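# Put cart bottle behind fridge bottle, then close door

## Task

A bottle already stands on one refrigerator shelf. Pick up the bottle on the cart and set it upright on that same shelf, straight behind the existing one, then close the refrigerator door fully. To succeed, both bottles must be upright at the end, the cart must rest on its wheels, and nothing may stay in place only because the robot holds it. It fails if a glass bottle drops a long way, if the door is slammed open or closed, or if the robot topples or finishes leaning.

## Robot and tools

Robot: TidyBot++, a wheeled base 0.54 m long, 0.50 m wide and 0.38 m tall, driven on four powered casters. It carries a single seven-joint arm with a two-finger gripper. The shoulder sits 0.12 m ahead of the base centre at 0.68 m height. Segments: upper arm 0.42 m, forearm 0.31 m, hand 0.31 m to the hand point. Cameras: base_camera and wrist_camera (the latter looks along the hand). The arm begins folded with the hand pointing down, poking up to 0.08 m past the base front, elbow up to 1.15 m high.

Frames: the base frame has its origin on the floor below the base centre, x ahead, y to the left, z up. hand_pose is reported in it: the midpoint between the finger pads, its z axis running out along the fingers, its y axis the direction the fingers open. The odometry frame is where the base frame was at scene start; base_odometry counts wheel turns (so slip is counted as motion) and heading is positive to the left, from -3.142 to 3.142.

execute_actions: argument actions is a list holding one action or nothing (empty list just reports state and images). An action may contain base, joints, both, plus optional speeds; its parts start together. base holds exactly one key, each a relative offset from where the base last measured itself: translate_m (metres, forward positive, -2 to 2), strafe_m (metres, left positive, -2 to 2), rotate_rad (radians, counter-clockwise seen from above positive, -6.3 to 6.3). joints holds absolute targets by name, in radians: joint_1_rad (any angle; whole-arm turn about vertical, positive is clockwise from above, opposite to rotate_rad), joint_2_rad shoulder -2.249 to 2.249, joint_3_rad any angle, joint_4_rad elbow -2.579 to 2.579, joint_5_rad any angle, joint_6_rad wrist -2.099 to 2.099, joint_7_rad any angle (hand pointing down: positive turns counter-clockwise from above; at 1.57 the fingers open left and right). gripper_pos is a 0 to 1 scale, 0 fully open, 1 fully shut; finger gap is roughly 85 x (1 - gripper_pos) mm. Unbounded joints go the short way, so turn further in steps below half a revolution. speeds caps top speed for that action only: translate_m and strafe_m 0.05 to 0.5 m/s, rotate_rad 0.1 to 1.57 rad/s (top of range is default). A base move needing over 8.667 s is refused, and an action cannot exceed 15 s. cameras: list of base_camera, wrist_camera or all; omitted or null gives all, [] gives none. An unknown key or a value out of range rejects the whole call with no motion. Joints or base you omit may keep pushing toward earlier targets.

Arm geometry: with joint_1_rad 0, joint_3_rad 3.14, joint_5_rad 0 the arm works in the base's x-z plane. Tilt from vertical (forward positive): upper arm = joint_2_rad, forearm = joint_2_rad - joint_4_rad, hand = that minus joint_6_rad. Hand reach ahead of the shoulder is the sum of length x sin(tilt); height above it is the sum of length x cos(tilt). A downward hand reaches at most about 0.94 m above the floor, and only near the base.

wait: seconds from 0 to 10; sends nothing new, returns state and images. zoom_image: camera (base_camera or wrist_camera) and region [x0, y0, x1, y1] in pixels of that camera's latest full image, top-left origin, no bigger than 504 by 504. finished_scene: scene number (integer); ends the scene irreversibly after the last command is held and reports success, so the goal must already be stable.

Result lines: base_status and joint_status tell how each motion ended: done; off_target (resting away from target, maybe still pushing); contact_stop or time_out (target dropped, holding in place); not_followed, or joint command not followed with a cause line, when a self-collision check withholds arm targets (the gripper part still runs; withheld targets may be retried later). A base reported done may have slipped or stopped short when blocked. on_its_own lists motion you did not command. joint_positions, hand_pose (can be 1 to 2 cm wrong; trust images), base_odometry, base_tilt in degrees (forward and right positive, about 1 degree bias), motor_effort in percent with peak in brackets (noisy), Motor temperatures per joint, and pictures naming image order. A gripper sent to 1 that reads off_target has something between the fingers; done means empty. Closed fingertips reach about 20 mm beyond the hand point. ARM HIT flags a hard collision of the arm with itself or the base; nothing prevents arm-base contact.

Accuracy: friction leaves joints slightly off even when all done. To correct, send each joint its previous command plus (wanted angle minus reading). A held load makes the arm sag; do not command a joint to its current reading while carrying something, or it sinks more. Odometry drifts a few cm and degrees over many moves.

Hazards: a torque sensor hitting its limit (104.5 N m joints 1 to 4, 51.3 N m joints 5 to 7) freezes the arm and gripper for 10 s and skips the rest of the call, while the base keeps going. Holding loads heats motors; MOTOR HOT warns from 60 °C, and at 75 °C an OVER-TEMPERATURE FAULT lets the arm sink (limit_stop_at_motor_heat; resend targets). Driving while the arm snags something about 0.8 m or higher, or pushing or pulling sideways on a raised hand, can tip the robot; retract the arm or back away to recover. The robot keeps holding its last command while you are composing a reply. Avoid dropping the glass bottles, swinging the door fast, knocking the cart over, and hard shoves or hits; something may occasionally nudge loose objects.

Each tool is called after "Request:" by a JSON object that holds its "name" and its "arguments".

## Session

Request:
{"name": "execute_actions", "arguments": {"actions": [{"joints":{"joint_1_rad":0,"joint_2_rad":-0.2,"joint_3_rad":3.14,"joint_4_rad":-1.4,"joint_5_rad":0,"joint_6_rad":-0.9}}]}}

Scene clock: 2.43 s.
Motor temperatures (°C, as the motors report them): [27 28 26 31 35 32 27]
base_odometry: x=+0.000 y=+0.000 heading=+0.000 (m, m, rad; odometry frame)
base_tilt: forward=+0.0 right=+0.3 (deg)
base_status: not commanded
joint_positions: joint_1_rad=-0.017 joint_2_rad=-0.214 joint_3_rad=+3.165 joint_4_rad=-1.418 joint_5_rad=+0.027 joint_6_rad=-0.879 joint_7_rad=+1.594 gripper_pos=+0.000
joint_status: all done
motor_effort: joint_1_rad=-1(0) joint_2_rad=-14(14) joint_3_rad=+1(1) joint_4_rad=+22(23) joint_5_rad=+1(1) joint_6_rad=+7(7) joint_7_rad=-1(0) (%)
hand_pose: x=+0.5946 y=-0.0097 z=+1.0534 quat_wxyz=(+0.018, +0.863, +0.008, +0.505) (m; base frame)
pictures: base_camera, wrist_camera
Images, in order (width x height): base_camera 644x364, wrist_camera 644x476.

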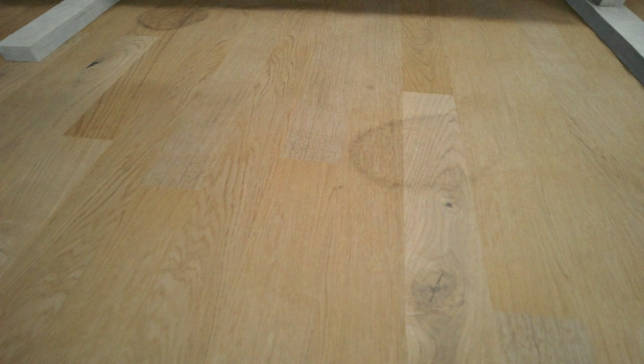

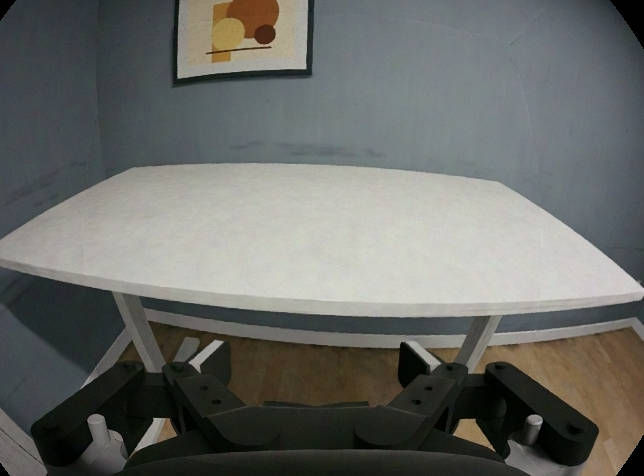

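Request:
{"name": "execute_actions", "arguments": {"actions": [{"base":{"rotate_rad":-2.3}}]}}

Scene clock: 5.40 s.
Motor temperatures (°C, as the motors report them): [27 28 26 31 35 32 27]
base_odometry: x=+0.000 y=+0.000 heading=-2.300 (m, m, rad; odometry frame)
base_tilt: forward=+0.0 right=+0.3 (deg)
base_status: done
joint_positions: joint_1_rad=-0.008 joint_2_rad=-0.196 joint_3_rad=+3.155 joint_4_rad=-1.418 joint_5_rad=+0.027 joint_6_rad=-0.880 joint_7_rad=+1.594 gripper_pos=+0.000
joint_status: not commanded
motor_effort: joint_1_rad=-1(2) joint_2_rad=-14(18) joint_3_rad=+1(3) joint_4_rad=+22(23) joint_5_rad=+1(2) joint_6_rad=+7(7) joint_7_rad=-1(0) (%)
hand_pose: x=+0.6012 y=-0.0086 z=+1.0443 quat_wxyz=(+0.019, +0.868, +0.009, +0.496) (m; base frame)
pictures: base_camera, wrist_camera
Images, in order (width x height): base_camera 644x364, wrist_camera 644x476.

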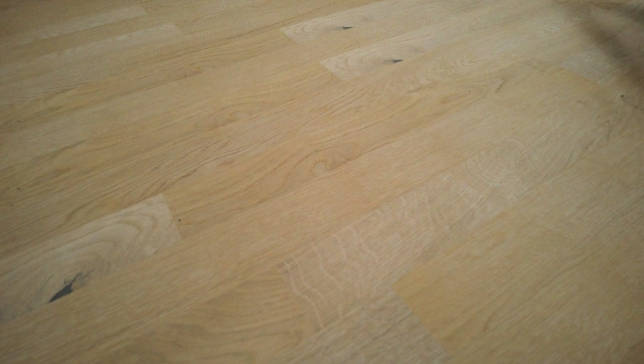

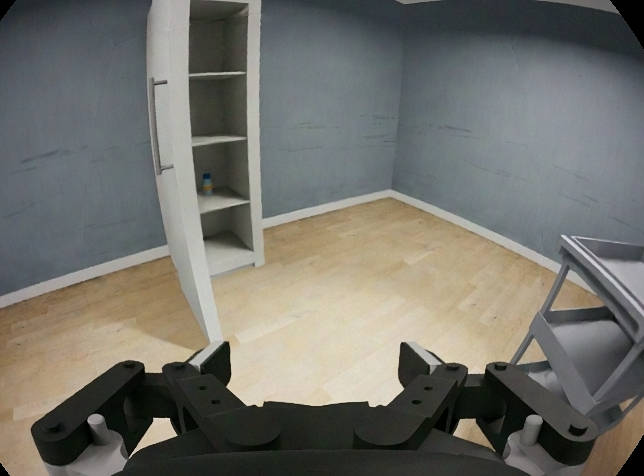

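Request:
{"name": "execute_actions", "arguments": {"actions": [{"base":{"rotate_rad":-0.95}}]}}

Scene clock: 7.40 s.
Motor temperatures (°C, as the motors report them): [27 28 26 31 35 32 27]
base_odometry: x=+0.000 y=+0.000 heading=+3.033 (m, m, rad; odometry frame)
base_tilt: forward=+0.0 right=+0.3 (deg)
base_status: done
joint_positions: joint_1_rad=-0.003 joint_2_rad=-0.196 joint_3_rad=+3.152 joint_4_rad=-1.418 joint_5_rad=+0.027 joint_6_rad=-0.880 joint_7_rad=+1.594 gripper_pos=+0.000
joint_status: not commanded
motor_effort: joint_1_rad=-1(1) joint_2_rad=-15(16) joint_3_rad=+1(3) joint_4_rad=+22(22) joint_5_rad=+1(1) joint_6_rad=+7(7) joint_7_rad=+0(0) (%)
hand_pose: x=+0.6011 y=-0.0091 z=+1.0443 quat_wxyz=(+0.020, +0.868, +0.009, +0.496) (m; base frame)
pictures: base_camera, wrist_camera
Images, in order (width x height): base_camera 644x364, wrist_camera 644x476.

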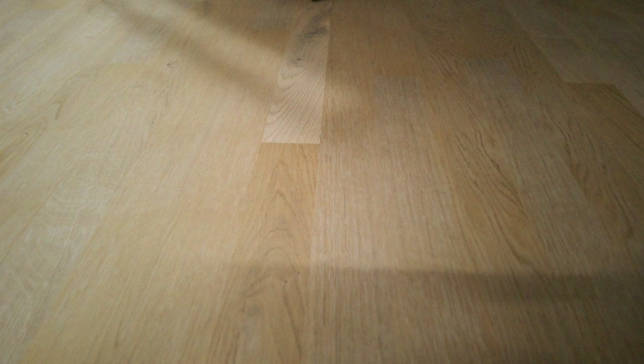

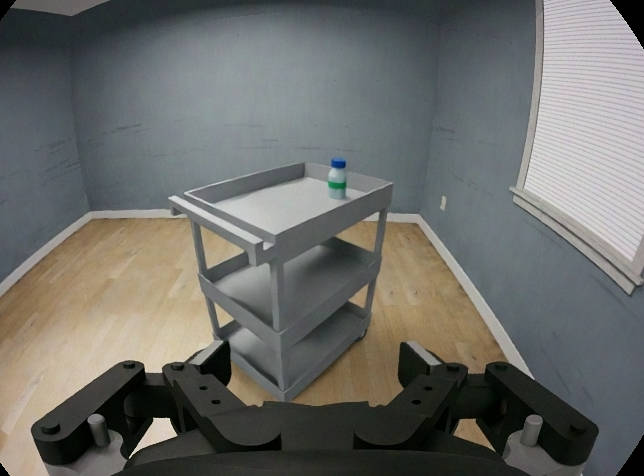

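Request:
{"name": "execute_actions", "arguments": {"actions": [{"base":{"rotate_rad":0.4}}], "cameras": []}}

Request:
{"name": "execute_actions", "arguments": {"actions": [{"base":{"translate_m":0.35},"joints":{"joint_4_rad":-1.65,"joint_6_rad":-0.65}}], "cameras": ["wrist_camera"]}}

Request:
{"name": "execute_actions", "arguments": {"actions": [{"base":{"strafe_m":-0.65}}]}}

Scene clock: 9.27 s.
Motor temperatures (°C, as the motors report them): [27 28 26 31 35 32 27]
base_odometry: x=+0.000 y=+0.000 heading=-2.850 (m, m, rad; odometry frame)
base_tilt: forward=+0.0 right=+0.3 (deg)
base_status: done
joint_positions: joint_1_rad=-0.003 joint_2_rad=-0.196 joint_3_rad=+3.146 joint_4_rad=-1.418 joint_5_rad=+0.027 joint_6_rad=-0.880 joint_7_rad=+1.594 gripper_pos=+0.000
joint_status: not commanded
motor_effort: joint_1_rad=-1(2) joint_2_rad=-15(15) joint_3_rad=+1(1) joint_4_rad=+22(23) joint_5_rad=+1(2) joint_6_rad=+7(7) joint_7_rad=+0(1) (%)
hand_pose: x=+0.6011 y=-0.0064 z=+1.0443 quat_wxyz=(+0.019, +0.868, +0.011, +0.496) (m; base frame)
pictures: none
No camera images: the call's "cameras" was empty. Leave "cameras" out to get every camera's image.

Scene clock: 11.33 s.
Motor temperatures (°C, as the motors report them): [27 28 26 31 35 32 27]
base_odometry: x=-0.335 y=-0.101 heading=-2.850 (m, m, rad; odometry frame)
base_tilt: forward=+0.0 right=+0.4 (deg)
base_status: done
joint_positions: joint_1_rad=-0.003 joint_2_rad=-0.195 joint_3_rad=+3.146 joint_4_rad=-1.634 joint_5_rad=+0.027 joint_6_rad=-0.666 joint_7_rad=+1.594 gripper_pos=+0.000
joint_status: all done
motor_effort: joint_1_rad=-1(1) joint_2_rad=-15(19) joint_3_rad=+1(1) joint_4_rad=+23(25) joint_5_rad=+1(1) joint_6_rad=+6(8) joint_7_rad=-1(0) (%)
hand_pose: x=+0.6169 y=-0.0051 z=+0.9774 quat_wxyz=(+0.018, +0.869, +0.014, +0.495) (m; base frame)
pictures: wrist_camera
Images, in order (width x height): wrist_camera 644x476.

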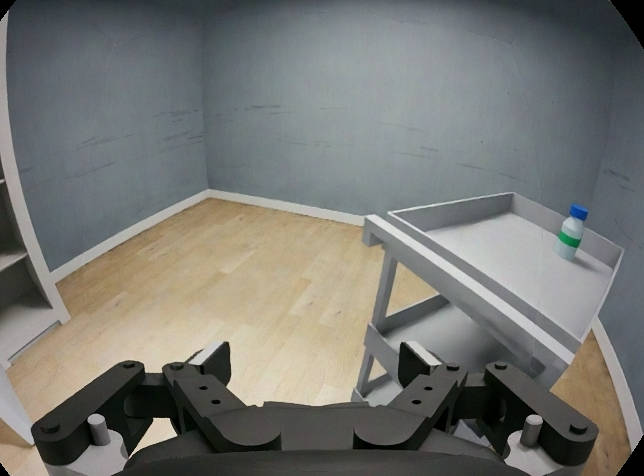

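Scene clock: 14.00 s.
Motor temperatures (°C, as the motors report them): [27 28 26 31 35 32 27]
base_odometry: x=-0.522 y=+0.522 heading=-2.850 (m, m, rad; odometry frame)
base_tilt: forward=+0.1 right=+0.3 (deg)
base_status: done
joint_positions: joint_1_rad=-0.003 joint_2_rad=-0.195 joint_3_rad=+3.146 joint_4_rad=-1.634 joint_5_rad=+0.027 joint_6_rad=-0.666 joint_7_rad=+1.594 gripper_pos=+0.000
joint_status: not commanded
motor_effort: joint_1_rad=-1(1) joint_2_rad=-15(17) joint_3_rad=+1(3) joint_4_rad=+23(24) joint_5_rad=+1(2) joint_6_rad=+7(7) joint_7_rad=+0(0) (%)
hand_pose: x=+0.6169 y=-0.0050 z=+0.9775 quat_wxyz=(+0.018, +0.868, +0.014, +0.495) (m; base frame)
pictures: base_camera, wrist_camera
Images, in order (width x height): base_camera 644x364, wrist_camera 644x476.

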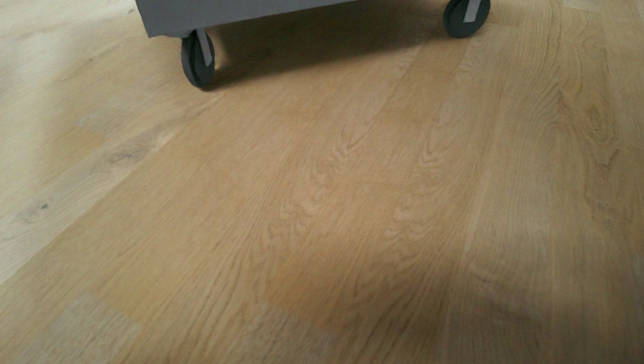

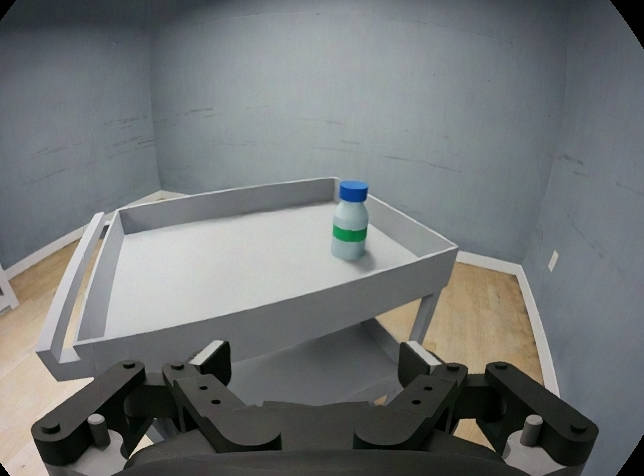

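Request:
{"name": "execute_actions", "arguments": {"actions": [{"base":{"strafe_m":-0.083}}], "cameras": []}}

Request:
{"name": "execute_actions", "arguments": {"actions": [{"base":{"translate_m":0.31},"joints":{"joint_4_rad":-1.8,"joint_6_rad":-0.5}}]}}

Scene clock: 15.47 s.
Motor temperatures (°C, as the motors report them): [27 28 26 31 35 32 27]
base_odometry: x=-0.546 y=+0.602 heading=-2.850 (m, m, rad; odometry frame)
base_tilt: forward=+0.0 right=+0.4 (deg)
base_status: done
joint_positions: joint_1_rad=-0.002 joint_2_rad=-0.195 joint_3_rad=+3.146 joint_4_rad=-1.634 joint_5_rad=+0.027 joint_6_rad=-0.666 joint_7_rad=+1.594 gripper_pos=+0.000
joint_status: not commanded
motor_effort: joint_1_rad=+0(2) joint_2_rad=-15(17) joint_3_rad=+1(2) joint_4_rad=+23(24) joint_5_rad=+1(0) joint_6_rad=+6(7) joint_7_rad=-1(0) (%)
hand_pose: x=+0.6169 y=-0.0052 z=+0.9775 quat_wxyz=(+0.018, +0.868, +0.014, +0.495) (m; base frame)
pictures: none
No camera images: the call's "cameras" was empty. Leave "cameras" out to get every camera's image.

Scene clock: 17.40 s.
Motor temperatures (°C, as the motors report them): [27 28 26 31 35 32 27]
base_odometry: x=-0.843 y=+0.513 heading=-2.850 (m, m, rad; odometry frame)
base_tilt: forward=+0.0 right=+0.4 (deg)
base_status: done
joint_positions: joint_1_rad=-0.002 joint_2_rad=-0.196 joint_3_rad=+3.146 joint_4_rad=-1.786 joint_5_rad=+0.027 joint_6_rad=-0.517 joint_7_rad=+1.594 gripper_pos=+0.000
joint_status: all done
motor_effort: joint_1_rad=+0(1) joint_2_rad=-15(19) joint_3_rad=+1(1) joint_4_rad=+23(25) joint_5_rad=+1(1) joint_6_rad=+6(8) joint_7_rad=-1(0) (%)
hand_pose: x=+0.6189 y=-0.0041 z=+0.9296 quat_wxyz=(+0.017, +0.869, +0.016, +0.494) (m; base frame)
pictures: base_camera, wrist_camera
Images, in order (width x height): base_camera 644x364, wrist_camera 644x476.

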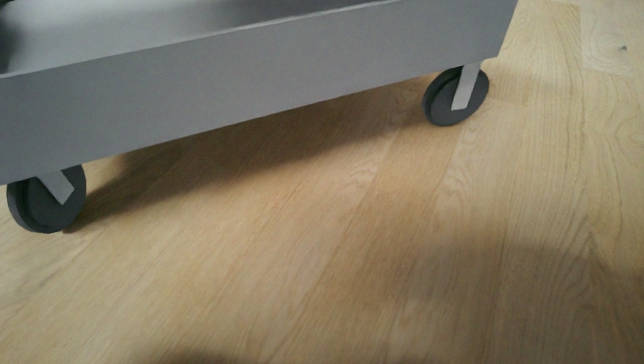

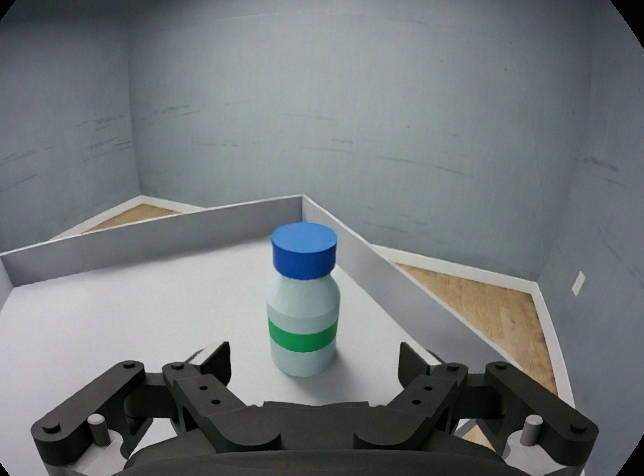

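Request:
{"name": "execute_actions", "arguments": {"actions": [{"base":{"strafe_m":0.009}}], "cameras": []}}

Request:
{"name": "execute_actions", "arguments": {"actions": [{"joints":{"joint_2_rad":0.11,"joint_4_rad":-1.67,"joint_6_rad":-0.30}}], "cameras": ["wrist_camera"]}}

Scene clock: 18.37 s.
Motor temperatures (°C, as the motors report them): [27 28 26 31 35 32 27]
base_odometry: x=-0.841 y=+0.504 heading=-2.850 (m, m, rad; odometry frame)
base_tilt: forward=-0.1 right=+0.3 (deg)
base_status: done
joint_positions: joint_1_rad=-0.002 joint_2_rad=-0.196 joint_3_rad=+3.146 joint_4_rad=-1.786 joint_5_rad=+0.027 joint_6_rad=-0.517 joint_7_rad=+1.594 gripper_pos=+0.000
joint_status: not commanded
motor_effort: joint_1_rad=-1(2) joint_2_rad=-16(17) joint_3_rad=+1(3) joint_4_rad=+24(24) joint_5_rad=+1(1) joint_6_rad=+7(7) joint_7_rad=-1(1) (%)
hand_pose: x=+0.6189 y=-0.0038 z=+0.9296 quat_wxyz=(+0.017, +0.869, +0.016, +0.495) (m; base frame)
pictures: none
No camera images: the call's "cameras" was empty. Leave "cameras" out to get every camera's image.

Scene clock: 19.77 s.
Motor temperatures (°C, as the motors report them): [27 28 26 31 35 32 27]
base_odometry: x=-0.841 y=+0.504 heading=-2.850 (m, m, rad; odometry frame)
base_tilt: forward=+0.0 right=+0.3 (deg)
base_status: not commanded
joint_positions: joint_1_rad=-0.002 joint_2_rad=+0.114 joint_3_rad=+3.146 joint_4_rad=-1.693 joint_5_rad=+0.027 joint_6_rad=-0.321 joint_7_rad=+1.594 gripper_pos=+0.000
joint_status: all done
motor_effort: joint_1_rad=+0(1) joint_2_rad=-27(30) joint_3_rad=+1(1) joint_4_rad=+23(24) joint_5_rad=+1(1) joint_6_rad=+7(6) joint_7_rad=+0(0) (%)
hand_pose: x=+0.7369 y=-0.0023 z=+0.8616 quat_wxyz=(+0.016, +0.874, +0.018, +0.485) (m; base frame)
pictures: wrist_camera
Images, in order (width x height): wrist_camera 644x476.

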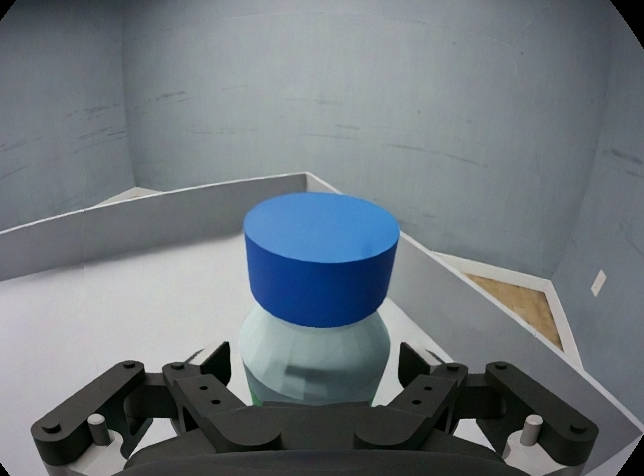

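Request:
{"name": "execute_actions", "arguments": {"actions": [{"joints":{"gripper_pos":1}}], "cameras": []}}

Request:
{"name": "execute_actions", "arguments": {"actions": [{"joints":{"joint_4_rad":-1.25,"joint_6_rad":-0.7}}], "cameras": ["wrist_camera"]}}

Request:
{"name": "execute_actions", "arguments": {"actions": [{"base":{"translate_m":-0.33},"joints":{"joint_2_rad":-0.2,"joint_4_rad":-1.55}}], "cameras": []}}

Request:
{"name": "execute_actions", "arguments": {"actions": [{"base":{"rotate_rad":1.14},"speeds":{"rotate_rad":1.0}}]}}

Request:
{"name": "execute_actions", "arguments": {"actions": [{"base":{"translate_m":1.2}}]}}

Scene clock: 21.30 s.
Motor temperatures (°C, as the motors report them): [27 28 26 31 35 32 27]
base_odometry: x=-0.841 y=+0.504 heading=-2.850 (m, m, rad; odometry frame)
base_tilt: forward=+0.0 right=+0.3 (deg)
base_status: not commanded
joint_positions: joint_1_rad=-0.002 joint_2_rad=+0.114 joint_3_rad=+3.146 joint_4_rad=-1.692 joint_5_rad=+0.027 joint_6_rad=-0.320 joint_7_rad=+1.594 gripper_pos=+0.252
joint_status: gripper_pos off_target (ended at +0.252, target +1.000)
motor_effort: joint_1_rad=-1(0) joint_2_rad=-29(28) joint_3_rad=+1(1) joint_4_rad=+23(24) joint_5_rad=+2(1) joint_6_rad=+7(7) joint_7_rad=+0(0) (%)
hand_pose: x=+0.7372 y=-0.0023 z=+0.8630 quat_wxyz=(+0.016, +0.873, +0.018, +0.486) (m; base frame)
pictures: none
No camera images: the call's "cameras" was empty. Leave "cameras" out to get every camera's image.

Scene clock: 22.93 s.
Motor temperatures (°C, as the motors report them): [27 28 26 31 35 32 27]
base_odometry: x=-0.841 y=+0.504 heading=-2.850 (m, m, rad; odometry frame)
base_tilt: forward=+0.1 right=+0.4 (deg)
base_status: not commanded
joint_positions: joint_1_rad=-0.002 joint_2_rad=+0.138 joint_3_rad=+3.146 joint_4_rad=-1.293 joint_5_rad=+0.027 joint_6_rad=-0.704 joint_7_rad=+1.594 gripper_pos=+0.252
joint_status: joint_4_rad off_target (ended at -1.293, target -1.250); the others done
motor_effort: joint_1_rad=-1(1) joint_2_rad=-34(37) joint_3_rad=+1(1) joint_4_rad=+28(30) joint_5_rad=+1(1) joint_6_rad=+10(11) joint_7_rad=+0(0) (%)
hand_pose: x=+0.7514 y=-0.0050 z=+0.9756 quat_wxyz=(+0.019, +0.876, +0.014, +0.482) (m; base frame)
pictures: wrist_camera
Images, in order (width x height): wrist_camera 644x476.

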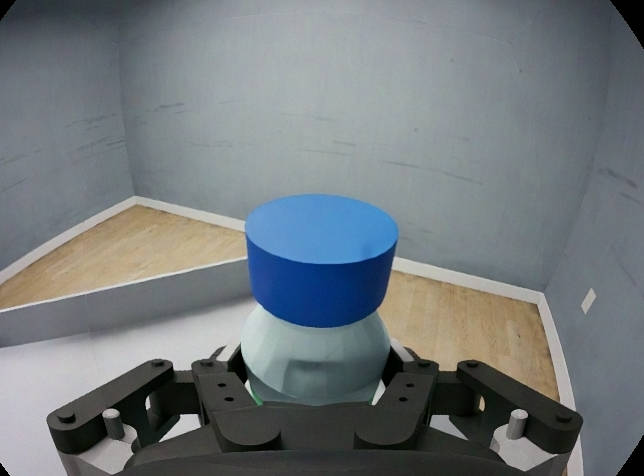

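Scene clock: 25.13 s.
Motor temperatures (°C, as the motors report them): [27 28 26 32 35 32 27]
base_odometry: x=-0.525 y=+0.599 heading=-2.851 (m, m, rad; odometry frame)
base_tilt: forward=+0.0 right=+0.3 (deg)
base_status: done
joint_positions: joint_1_rad=-0.002 joint_2_rad=-0.185 joint_3_rad=+3.146 joint_4_rad=-1.558 joint_5_rad=+0.027 joint_6_rad=-0.708 joint_7_rad=+1.594 gripper_pos=+0.252
joint_status: all done
motor_effort: joint_1_rad=-1(0) joint_2_rad=-20(39) joint_3_rad=+0(0) joint_4_rad=+29(29) joint_5_rad=+1(1) joint_6_rad=+10(11) joint_7_rad=+0(1) (%)
hand_pose: x=+0.6213 y=-0.0052 z=+1.0052 quat_wxyz=(+0.019, +0.863, +0.013, +0.506) (m; base frame)
pictures: none
No camera images: the call's "cameras" was empty. Leave "cameras" out to get every camera's image.

Scene clock: 27.20 s.
Motor temperatures (°C, as the motors report them): [27 28 26 32 35 32 27]
base_odometry: x=-0.525 y=+0.599 heading=-1.711 (m, m, rad; odometry frame)
base_tilt: forward=+0.0 right=+0.4 (deg)
base_status: done
joint_positions: joint_1_rad=-0.002 joint_2_rad=-0.181 joint_3_rad=+3.144 joint_4_rad=-1.558 joint_5_rad=+0.027 joint_6_rad=-0.708 joint_7_rad=+1.594 gripper_pos=+0.252
joint_status: not commanded
motor_effort: joint_1_rad=-1(2) joint_2_rad=-20(23) joint_3_rad=+0(4) joint_4_rad=+29(29) joint_5_rad=+1(2) joint_6_rad=+10(11) joint_7_rad=+0(0) (%)
hand_pose: x=+0.6227 y=-0.0047 z=+1.0029 quat_wxyz=(+0.018, +0.864, +0.014, +0.504) (m; base frame)
pictures: base_camera, wrist_camera
Images, in order (width x height): base_camera 644x364, wrist_camera 644x476.

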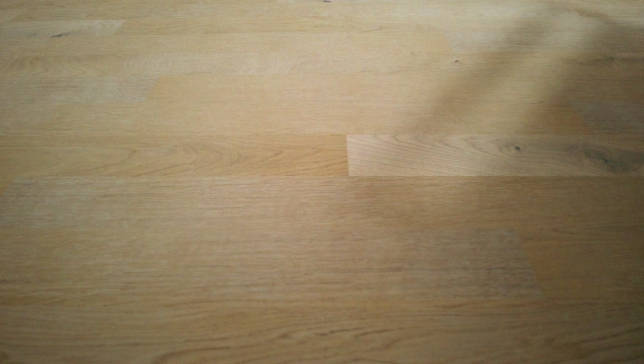

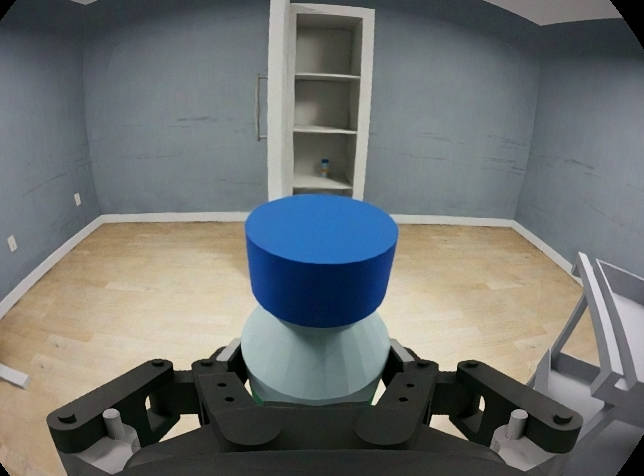

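Scene clock: 30.97 s.
Motor temperatures (°C, as the motors report them): [27 28 26 32 35 33 27]
base_odometry: x=-0.691 y=-0.590 heading=-1.710 (m, m, rad; odometry frame)
base_tilt: forward=+0.1 right=+0.3 (deg)
base_status: done
joint_positions: joint_1_rad=-0.002 joint_2_rad=-0.173 joint_3_rad=+3.144 joint_4_rad=-1.559 joint_5_rad=+0.027 joint_6_rad=-0.710 joint_7_rad=+1.594 gripper_pos=+0.252
joint_status: not commanded
motor_effort: joint_1_rad=-1(1) joint_2_rad=-21(23) joint_3_rad=+1(1) joint_4_rad=+29(29) joint_5_rad=+1(1) joint_6_rad=+11(11) joint_7_rad=-1(0) (%)
hand_pose: x=+0.6250 y=-0.0047 z=+0.9979 quat_wxyz=(+0.018, +0.866, +0.014, +0.499) (m; base frame)
pictures: base_camera, wrist_camera
Images, in order (width x height): base_camera 644x364, wrist_camera 644x476.

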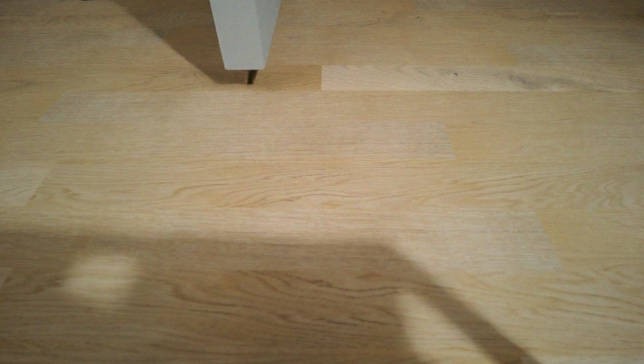

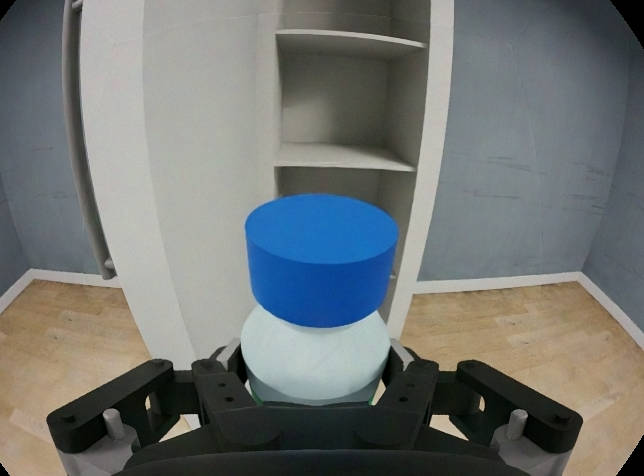

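Request:
{"name": "execute_actions", "arguments": {"actions": [{"base":{"strafe_m":-0.27},"joints":{"joint_2_rad":0.3,"joint_4_rad":-1.0}}], "cameras": []}}

Request:
{"name": "execute_actions", "arguments": {"actions": [{"joints":{"joint_2_rad":1.56,"joint_4_rad":0.35,"joint_6_rad":-0.81}}]}}

Scene clock: 33.57 s.
Motor temperatures (°C, as the motors report them): [27 28 26 32 35 33 27]
base_odometry: x=-0.958 y=-0.553 heading=-1.710 (m, m, rad; odometry frame)
base_tilt: forward=+0.1 right=+0.4 (deg)
base_status: done
joint_positions: joint_1_rad=+0.004 joint_2_rad=+0.340 joint_3_rad=+3.144 joint_4_rad=-1.049 joint_5_rad=+0.026 joint_6_rad=-0.710 joint_7_rad=+1.594 gripper_pos=+0.252
joint_status: joint_2_rad off_target (ended at +0.340, target +0.300); joint_4_rad off_target (ended at -1.049, target -1.000)
motor_effort: joint_1_rad=-1(4) joint_2_rad=-43(47) joint_3_rad=+1(3) joint_4_rad=+29(30) joint_5_rad=+1(2) joint_6_rad=+10(10) joint_7_rad=+0(0) (%)
hand_pose: x=+0.8374 y=-0.0084 z=+0.9785 quat_wxyz=(+0.020, +0.867, +0.012, +0.498) (m; base frame)
pictures: none
No camera images: the call's "cameras" was empty. Leave "cameras" out to get every camera's image.

Scene clock: 36.30 s.
Motor temperatures (°C, as the motors report them): [27 29 26 32 35 33 27]
base_odometry: x=-0.958 y=-0.553 heading=-1.710 (m, m, rad; odometry frame)
base_tilt: forward=+0.1 right=+0.4 (deg)
base_status: not commanded
joint_positions: joint_1_rad=+0.004 joint_2_rad=+1.604 joint_3_rad=+3.144 joint_4_rad=+0.303 joint_5_rad=+0.026 joint_6_rad=-0.815 joint_7_rad=+1.594 gripper_pos=+0.252
joint_status: joint_2_rad off_target (ended at +1.604, target +1.560); joint_4_rad off_target (ended at +0.303, target +0.350); the others done
motor_effort: joint_1_rad=-1(1) joint_2_rad=-72(76) joint_3_rad=+0(0) joint_4_rad=+28(30) joint_5_rad=+1(1) joint_6_rad=+10(11) joint_7_rad=+0(1) (%)
hand_pose: x=+1.1086 y=-0.0089 z=+0.5897 quat_wxyz=(+0.021, +0.871, +0.012, +0.490) (m; base frame)
pictures: base_camera, wrist_camera
Images, in order (width x height): base_camera 644x364, wrist_camera 644x476.

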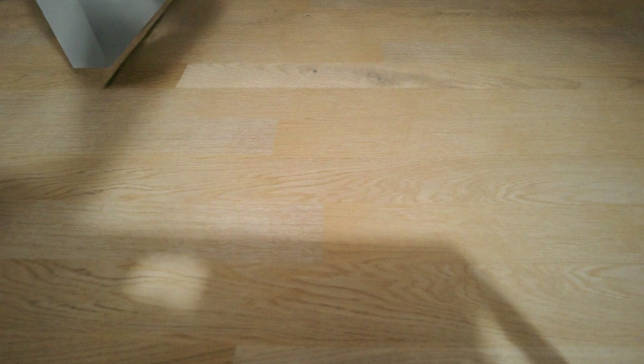

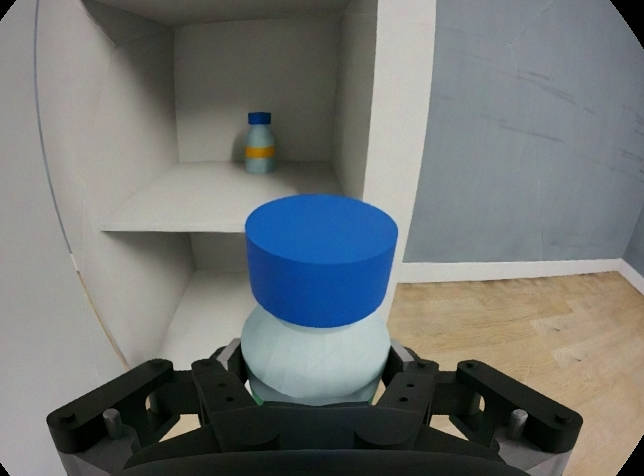

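Request:
{"name": "execute_actions", "arguments": {"actions": [{"base":{"strafe_m":0.08},"joints":{"joint_1_rad":-0.16,"joint_4_rad":0.42,"joint_6_rad":-0.88}}], "cameras": []}}

Request:
{"name": "execute_actions", "arguments": {"actions": [{"base":{"translate_m":0.35},"speeds":{"translate_m":0.2}}]}}

Scene clock: 38.87 s.
Motor temperatures (°C, as the motors report them): [27 29 26 32 35 33 27]
base_odometry: x=-0.879 y=-0.564 heading=-1.710 (m, m, rad; odometry frame)
base_tilt: forward=+0.0 right=+0.4 (deg)
base_status: done
joint_positions: joint_1_rad=-0.154 joint_2_rad=+1.604 joint_3_rad=+3.144 joint_4_rad=+0.374 joint_5_rad=+0.018 joint_6_rad=-0.883 joint_7_rad=+1.594 gripper_pos=+0.252
joint_status: joint_4_rad off_target (ended at +0.374, target +0.420); the others done
motor_effort: joint_1_rad=-1(11) joint_2_rad=-71(73) joint_3_rad=+0(1) joint_4_rad=+27(29) joint_5_rad=+1(4) joint_6_rad=+10(10) joint_7_rad=+0(0) (%)
hand_pose: x=+1.0913 y=+0.1476 z=+0.6121 quat_wxyz=(-0.022, +0.867, +0.079, +0.491) (m; base frame)
pictures: none
No camera images: the call's "cameras" was empty. Leave "cameras" out to get every camera's image.

Scene clock: 41.40 s.
Motor temperatures (°C, as the motors report them): [27 29 26 32 35 33 27]
base_odometry: x=-0.928 y=-0.910 heading=-1.710 (m, m, rad; odometry frame)
base_tilt: forward=+0.1 right=+0.4 (deg)
base_status: done
joint_positions: joint_1_rad=-0.154 joint_2_rad=+1.604 joint_3_rad=+3.144 joint_4_rad=+0.375 joint_5_rad=+0.018 joint_6_rad=-0.886 joint_7_rad=+1.594 gripper_pos=+0.252
joint_status: not commanded
motor_effort: joint_1_rad=-1(1) joint_2_rad=-72(73) joint_3_rad=+0(0) joint_4_rad=+28(28) joint_5_rad=+1(1) joint_6_rad=+10(11) joint_7_rad=-1(1) (%)
hand_pose: x=+1.0909 y=+0.1476 z=+0.6115 quat_wxyz=(-0.022, +0.868, +0.079, +0.490) (m; base frame)
pictures: base_camera, wrist_camera
Images, in order (width x height): base_camera 644x364, wrist_camera 644x476.

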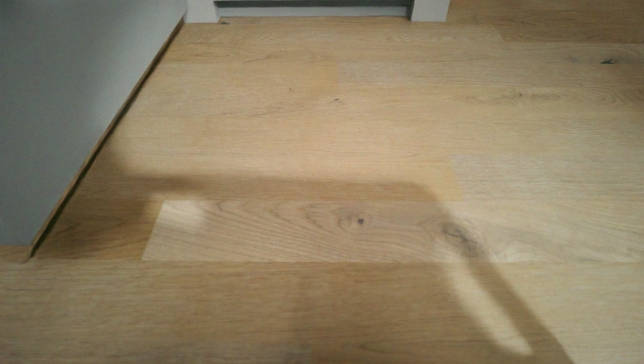

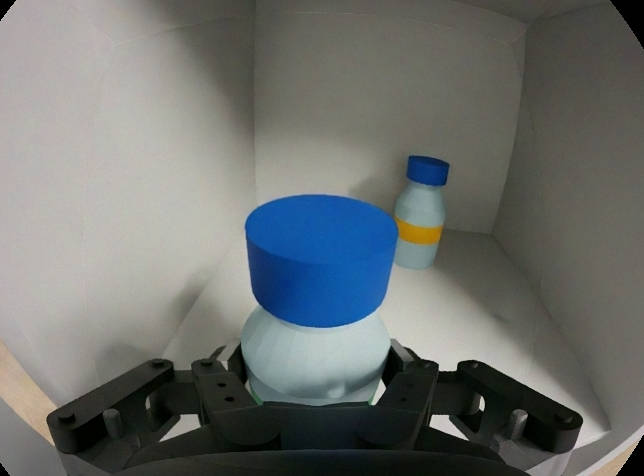

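Request:
{"name": "execute_actions", "arguments": {"actions": [{"base":{"translate_m":0.24},"joints":{"joint_1_rad":-0.18},"speeds":{"translate_m":0.15}}]}}

Request:
{"name": "execute_actions", "arguments": {"actions": [{"joints":{"joint_4_rad":0.27,"joint_6_rad":-0.74}}], "cameras": ["wrist_camera"]}}

Scene clock: 44.10 s.
Motor temperatures (°C, as the motors report them): [27 29 26 32 35 33 27]
base_odometry: x=-0.962 y=-1.148 heading=-1.711 (m, m, rad; odometry frame)
base_tilt: forward=+0.1 right=+0.3 (deg)
base_status: done
joint_positions: joint_1_rad=-0.171 joint_2_rad=+1.605 joint_3_rad=+3.144 joint_4_rad=+0.375 joint_5_rad=+0.018 joint_6_rad=-0.887 joint_7_rad=+1.594 gripper_pos=+0.252
joint_status: all done
motor_effort: joint_1_rad=-1(2) joint_2_rad=-71(73) joint_3_rad=+0(0) joint_4_rad=+27(29) joint_5_rad=+1(1) joint_6_rad=+11(11) joint_7_rad=+0(1) (%)
hand_pose: x=+1.0880 y=+0.1642 z=+0.6112 quat_wxyz=(-0.026, +0.867, +0.087, +0.490) (m; base frame)
pictures: base_camera, wrist_camera
Images, in order (width x height): base_camera 644x364, wrist_camera 644x476.

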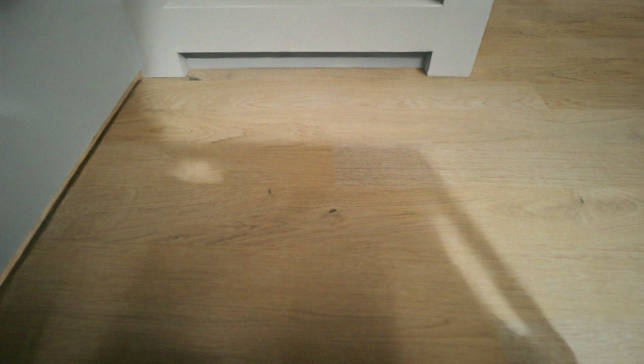

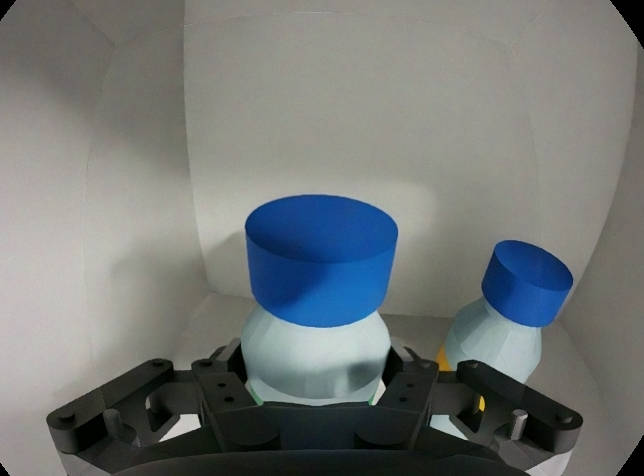

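Scene clock: 45.17 s.
Motor temperatures (°C, as the motors report them): [27 29 26 32 35 33 27]
base_odometry: x=-0.962 y=-1.148 heading=-1.711 (m, m, rad; odometry frame)
base_tilt: forward=+0.1 right=+0.4 (deg)
base_status: not commanded
joint_positions: joint_1_rad=-0.171 joint_2_rad=+1.603 joint_3_rad=+3.144 joint_4_rad=+0.271 joint_5_rad=+0.018 joint_6_rad=-0.777 joint_7_rad=+1.594 gripper_pos=+0.252
joint_status: all done
motor_effort: joint_1_rad=+0(2) joint_2_rad=-69(73) joint_3_rad=+0(0) joint_4_rad=+27(29) joint_5_rad=+1(1) joint_6_rad=+10(11) joint_7_rad=+0(0) (%)
hand_pose: x=+1.0983 y=+0.1663 z=+0.5835 quat_wxyz=(-0.027, +0.865, +0.087, +0.493) (m; base frame)
pictures: wrist_camera
Images, in order (width x height): wrist_camera 644x476.

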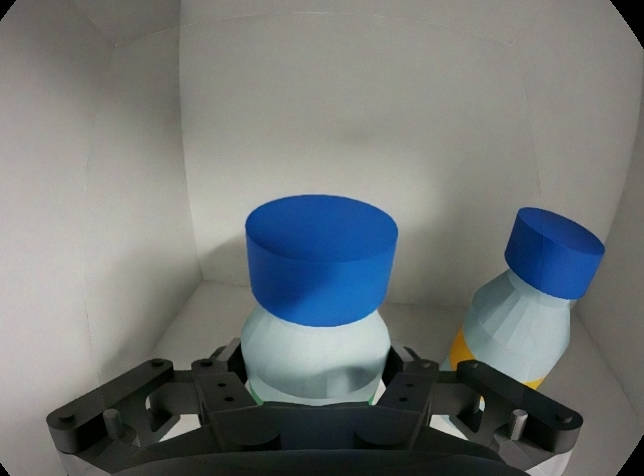

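Touching. Settle, release, back off, and swing to the first bottle.

Request:
{"name": "execute_actions", "arguments": {"actions": [{"joints":{"joint_4_rad":0.22}}], "cameras": []}}

Request:
{"name": "execute_actions", "arguments": {"actions": [{"joints":{"gripper_pos":0}}], "cameras": []}}

Request:
{"name": "execute_actions", "arguments": {"actions": [{"base":{"translate_m":-0.09},"speeds":{"translate_m":0.1}}], "cameras": ["wrist_camera"]}}

Request:
{"name": "execute_actions", "arguments": {"actions": [{"joints":{"joint_1_rad":-0.03}}], "cameras": ["wrist_camera"]}}

Scene clock: 46.30 s.
Motor temperatures (°C, as the motors report them): [27 29 26 32 35 33 27]
base_odometry: x=-0.962 y=-1.148 heading=-1.711 (m, m, rad; odometry frame)
base_tilt: forward=+0.0 right=+0.3 (deg)
base_status: not commanded
joint_positions: joint_1_rad=-0.171 joint_2_rad=+1.584 joint_3_rad=+3.144 joint_4_rad=+0.233 joint_5_rad=+0.018 joint_6_rad=-0.766 joint_7_rad=+1.594 gripper_pos=+0.252
joint_status: all done
motor_effort: joint_1_rad=+0(0) joint_2_rad=-65(69) joint_3_rad=+0(0) joint_4_rad=+25(26) joint_5_rad=+1(1) joint_6_rad=+8(8) joint_7_rad=-1(0) (%)
hand_pose: x=+1.0985 y=+0.1664 z=+0.5831 quat_wxyz=(-0.026, +0.867, +0.088, +0.489) (m; base frame)
pictures: none
No camera images: the call's "cameras" was empty. Leave "cameras" out to get every camera's image.

Scene clock: 47.63 s.
Motor temperatures (°C, as the motors report them): [27 29 26 32 35 33 27]
base_odometry: x=-0.962 y=-1.148 heading=-1.711 (m, m, rad; odometry frame)
base_tilt: forward=+0.1 right=+0.3 (deg)
base_status: not commanded
joint_positions: joint_1_rad=-0.171 joint_2_rad=+1.566 joint_3_rad=+3.144 joint_4_rad=+0.231 joint_5_rad=+0.018 joint_6_rad=-0.760 joint_7_rad=+1.594 gripper_pos=+0.000
joint_status: all done
motor_effort: joint_1_rad=-1(0) joint_2_rad=-63(69) joint_3_rad=+0(0) joint_4_rad=+23(26) joint_5_rad=+1(1) joint_6_rad=+7(9) joint_7_rad=+0(1) (%)
hand_pose: x=+1.1009 y=+0.1668 z=+0.6013 quat_wxyz=(-0.027, +0.862, +0.087, +0.499) (m; base frame)
pictures: none
No camera images: the call's "cameras" was empty. Leave "cameras" out to get every camera's image.

Scene clock: 49.07 s.
Motor temperatures (°C, as the motors report them): [27 29 26 32 35 33 27]
base_odometry: x=-0.949 y=-1.059 heading=-1.710 (m, m, rad; odometry frame)
base_tilt: forward=+0.1 right=+0.4 (deg)
base_status: done
joint_positions: joint_1_rad=-0.172 joint_2_rad=+1.566 joint_3_rad=+3.144 joint_4_rad=+0.231 joint_5_rad=+0.018 joint_6_rad=-0.758 joint_7_rad=+1.594 gripper_pos=+0.000
joint_status: not commanded
motor_effort: joint_1_rad=-1(4) joint_2_rad=-62(66) joint_3_rad=+0(0) joint_4_rad=+23(25) joint_5_rad=+1(0) joint_6_rad=+6(7) joint_7_rad=+0(1) (%)
hand_pose: x=+1.1010 y=+0.1679 z=+0.6024 quat_wxyz=(-0.028, +0.861, +0.088, +0.500) (m; base frame)
pictures: wrist_camera
Images, in order (width x height): wrist_camera 644x476.

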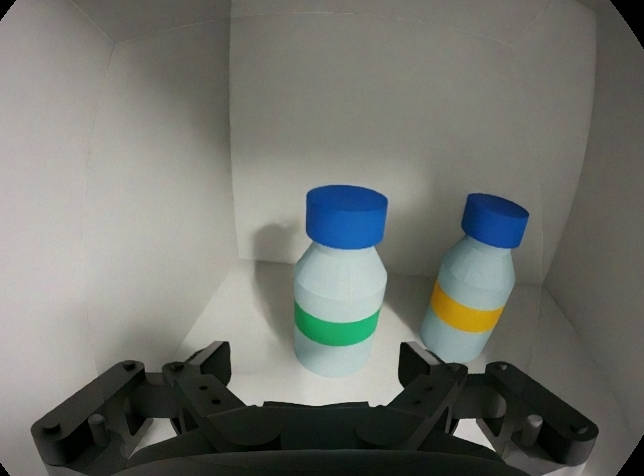

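Scene clock: 50.67 s.
Motor temperatures (°C, as the motors report them): [27 29 26 32 35 33 27]
base_odometry: x=-0.949 y=-1.059 heading=-1.710 (m, m, rad; odometry frame)
base_tilt: forward=+0.0 right=+0.3 (deg)
base_status: not commanded
joint_positions: joint_1_rad=-0.027 joint_2_rad=+1.566 joint_3_rad=+3.144 joint_4_rad=+0.231 joint_5_rad=+0.018 joint_6_rad=-0.758 joint_7_rad=+1.594 gripper_pos=+0.000
joint_status: all done
motor_effort: joint_1_rad=+0(7) joint_2_rad=-63(63) joint_3_rad=+0(0) joint_4_rad=+23(23) joint_5_rad=+1(2) joint_6_rad=+7(7) joint_7_rad=-1(0) (%)
hand_pose: x=+1.1149 y=+0.0240 z=+0.6024 quat_wxyz=(+0.009, +0.865, +0.025, +0.501) (m; base frame)
pictures: wrist_camera
Images, in order (width x height): wrist_camera 644x476.

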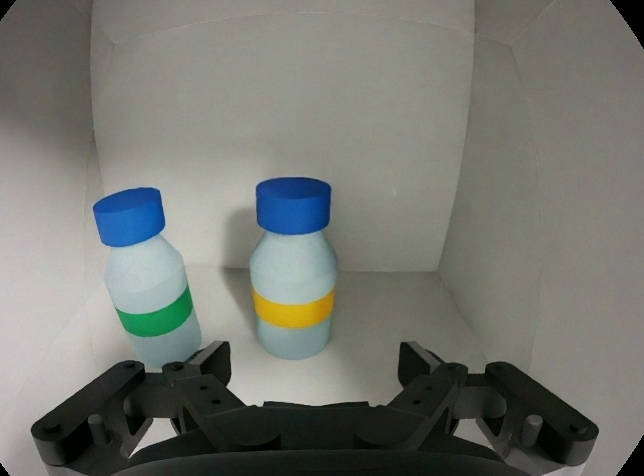

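Request:
{"name": "execute_actions", "arguments": {"actions": [{"base":{"strafe_m":0.016},"joints":{"joint_4_rad":0.195}}], "cameras": []}}

Request:
{"name": "execute_actions", "arguments": {"actions": [{"base":{"translate_m":0.108},"speeds":{"translate_m":0.1}}], "cameras": ["wrist_camera"]}}

Scene clock: 51.83 s.
Motor temperatures (°C, as the motors report them): [27 30 26 32 35 33 27]
base_odometry: x=-0.933 y=-1.061 heading=-1.711 (m, m, rad; odometry frame)
base_tilt: forward=+0.1 right=+0.3 (deg)
base_status: done
joint_positions: joint_1_rad=-0.033 joint_2_rad=+1.564 joint_3_rad=+3.144 joint_4_rad=+0.212 joint_5_rad=+0.018 joint_6_rad=-0.758 joint_7_rad=+1.594 gripper_pos=+0.000
joint_status: all done
motor_effort: joint_1_rad=+0(3) joint_2_rad=-63(65) joint_3_rad=+0(0) joint_4_rad=+23(24) joint_5_rad=+1(1) joint_6_rad=+7(7) joint_7_rad=+0(0) (%)
hand_pose: x=+1.1132 y=+0.0305 z=+0.5924 quat_wxyz=(+0.007, +0.870, +0.028, +0.493) (m; base frame)
pictures: none
No camera images: the call's "cameras" was empty. Leave "cameras" out to get every camera's image.

Scene clock: 53.47 s.
Motor temperatures (°C, as the motors report them): [27 30 26 32 35 33 27]
base_odometry: x=-0.948 y=-1.168 heading=-1.711 (m, m, rad; odometry frame)
base_tilt: forward=+0.1 right=+0.4 (deg)
base_status: done
joint_positions: joint_1_rad=-0.033 joint_2_rad=+1.564 joint_3_rad=+3.144 joint_4_rad=+0.212 joint_5_rad=+0.018 joint_6_rad=-0.758 joint_7_rad=+1.594 gripper_pos=+0.000
joint_status: not commanded
motor_effort: joint_1_rad=-1(2) joint_2_rad=-64(65) joint_3_rad=+0(0) joint_4_rad=+23(24) joint_5_rad=+1(1) joint_6_rad=+7(7) joint_7_rad=+0(1) (%)
hand_pose: x=+1.1133 y=+0.0304 z=+0.5927 quat_wxyz=(+0.007, +0.869, +0.028, +0.493) (m; base frame)
pictures: wrist_camera
Images, in order (width x height): wrist_camera 644x476.

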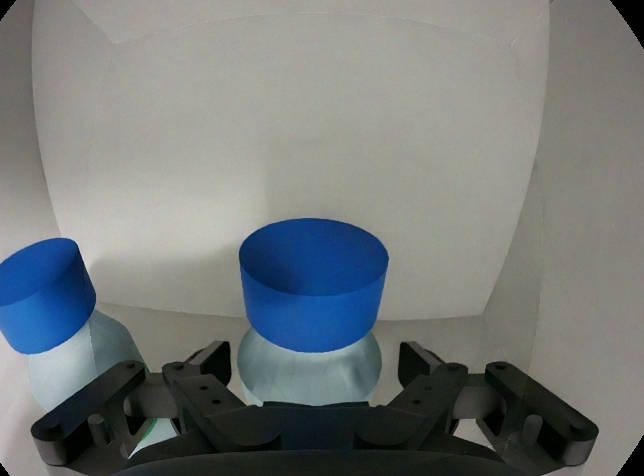

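Request:
{"name": "execute_actions", "arguments": {"actions": [{"joints":{"gripper_pos":1}}], "cameras": []}}

Request:
{"name": "execute_actions", "arguments": {"actions": [{"joints":{"joint_4_rad":0.42,"joint_6_rad":-0.88}}], "cameras": []}}

Request:
{"name": "execute_actions", "arguments": {"actions": [{"base":{"translate_m":-0.16},"speeds":{"translate_m":0.15}}], "cameras": []}}

Request:
{"name": "execute_actions", "arguments": {"actions": [{"joints":{"joint_1_rad":-0.155}}], "cameras": ["wrist_camera"]}}

Request:
{"name": "execute_actions", "arguments": {"actions": [{"joints":{"joint_4_rad":0.25,"joint_6_rad":-0.76}}], "cameras": ["wrist_camera"]}}

Scene clock: 57.93 s.
Motor temperatures (°C, as the motors report them): [27 30 26 32 35 33 27]
base_odometry: x=-0.948 y=-1.168 heading=-1.711 (m, m, rad; odometry frame)
base_tilt: forward=+0.0 right=+0.4 (deg)
base_status: not commanded
joint_positions: joint_1_rad=-0.034 joint_2_rad=+1.563 joint_3_rad=+3.144 joint_4_rad=+0.211 joint_5_rad=+0.018 joint_6_rad=-0.757 joint_7_rad=+1.594 gripper_pos=+0.256
joint_status: gripper_pos off_target (ended at +0.256, target +1.000)
motor_effort: joint_1_rad=+0(4) joint_2_rad=-64(66) joint_3_rad=+0(0) joint_4_rad=+23(24) joint_5_rad=+2(2) joint_6_rad=+7(8) joint_7_rad=+0(0) (%)
hand_pose: x=+1.1135 y=+0.0306 z=+0.5939 quat_wxyz=(+0.007, +0.869, +0.028, +0.494) (m; base frame)
pictures: none
No camera images: the call's "cameras" was empty. Leave "cameras" out to get every camera's image.

Scene clock: 59.20 s.
Motor temperatures (°C, as the motors report them): [27 30 26 32 35 33 27]
base_odometry: x=-0.948 y=-1.168 heading=-1.711 (m, m, rad; odometry frame)
base_tilt: forward=+0.0 right=+0.3 (deg)
base_status: not commanded
joint_positions: joint_1_rad=-0.034 joint_2_rad=+1.598 joint_3_rad=+3.144 joint_4_rad=+0.380 joint_5_rad=+0.018 joint_6_rad=-0.880 joint_7_rad=+1.594 gripper_pos=+0.256
joint_status: joint_4_rad off_target (ended at +0.380, target +0.420); the others done
motor_effort: joint_1_rad=-1(0) joint_2_rad=-71(72) joint_3_rad=+0(0) joint_4_rad=+27(29) joint_5_rad=+1(2) joint_6_rad=+10(9) joint_7_rad=+0(0) (%)
hand_pose: x=+1.1031 y=+0.0299 z=+0.6218 quat_wxyz=(+0.007, +0.867, +0.027, +0.498) (m; base frame)
pictures: none
No camera images: the call's "cameras" was empty. Leave "cameras" out to get every camera's image.

Scene clock: 60.93 s.
Motor temperatures (°C, as the motors report them): [27 30 26 32 35 33 27]
base_odometry: x=-0.926 y=-1.010 heading=-1.711 (m, m, rad; odometry frame)
base_tilt: forward=+0.1 right=+0.4 (deg)
base_status: done
joint_positions: joint_1_rad=-0.034 joint_2_rad=+1.598 joint_3_rad=+3.144 joint_4_rad=+0.380 joint_5_rad=+0.018 joint_6_rad=-0.883 joint_7_rad=+1.594 gripper_pos=+0.256
joint_status: not commanded
motor_effort: joint_1_rad=+0(3) joint_2_rad=-70(72) joint_3_rad=+0(0) joint_4_rad=+26(28) joint_5_rad=+1(2) joint_6_rad=+10(10) joint_7_rad=+0(0) (%)
hand_pose: x=+1.1027 y=+0.0299 z=+0.6210 quat_wxyz=(+0.007, +0.867, +0.027, +0.497) (m; base frame)
pictures: none
No camera images: the call's "cameras" was empty. Leave "cameras" out to get every camera's image.

Scene clock: 62.50 s.
Motor temperatures (°C, as the motors report them): [27 30 26 32 35 33 27]
base_odometry: x=-0.926 y=-1.010 heading=-1.711 (m, m, rad; odometry frame)
base_tilt: forward=+0.1 right=+0.3 (deg)
base_status: not commanded
joint_positions: joint_1_rad=-0.159 joint_2_rad=+1.598 joint_3_rad=+3.144 joint_4_rad=+0.380 joint_5_rad=+0.018 joint_6_rad=-0.883 joint_7_rad=+1.594 gripper_pos=+0.256
joint_status: all done
motor_effort: joint_1_rad=+0(7) joint_2_rad=-70(71) joint_3_rad=+0(1) joint_4_rad=+27(27) joint_5_rad=+1(2) joint_6_rad=+9(10) joint_7_rad=+0(0) (%)
hand_pose: x=+1.0913 y=+0.1523 z=+0.6210 quat_wxyz=(-0.024, +0.864, +0.081, +0.496) (m; base frame)
pictures: wrist_camera
Images, in order (width x height): wrist_camera 644x476.

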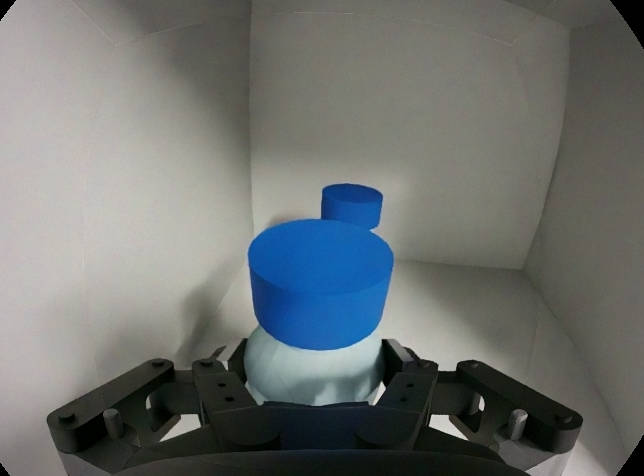

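Scene clock: 63.60 s.
Motor temperatures (°C, as the motors report them): [27 30 26 32 35 33 27]
base_odometry: x=-0.926 y=-1.010 heading=-1.711 (m, m, rad; odometry frame)
base_tilt: forward=+0.0 right=+0.4 (deg)
base_status: not commanded
joint_positions: joint_1_rad=-0.159 joint_2_rad=+1.585 joint_3_rad=+3.144 joint_4_rad=+0.263 joint_5_rad=+0.018 joint_6_rad=-0.788 joint_7_rad=+1.594 gripper_pos=+0.256
joint_status: all done
motor_effort: joint_1_rad=-1(2) joint_2_rad=-65(70) joint_3_rad=+0(0) joint_4_rad=+24(27) joint_5_rad=+1(1) joint_6_rad=+8(11) joint_7_rad=+0(0) (%)
hand_pose: x=+1.0996 y=+0.1539 z=+0.5938 quat_wxyz=(-0.024, +0.866, +0.082, +0.493) (m; base frame)
pictures: wrist_camera
Images, in order (width x height): wrist_camera 644x476.

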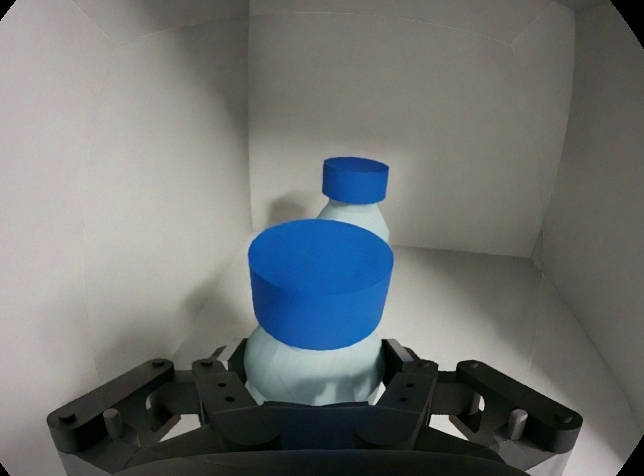

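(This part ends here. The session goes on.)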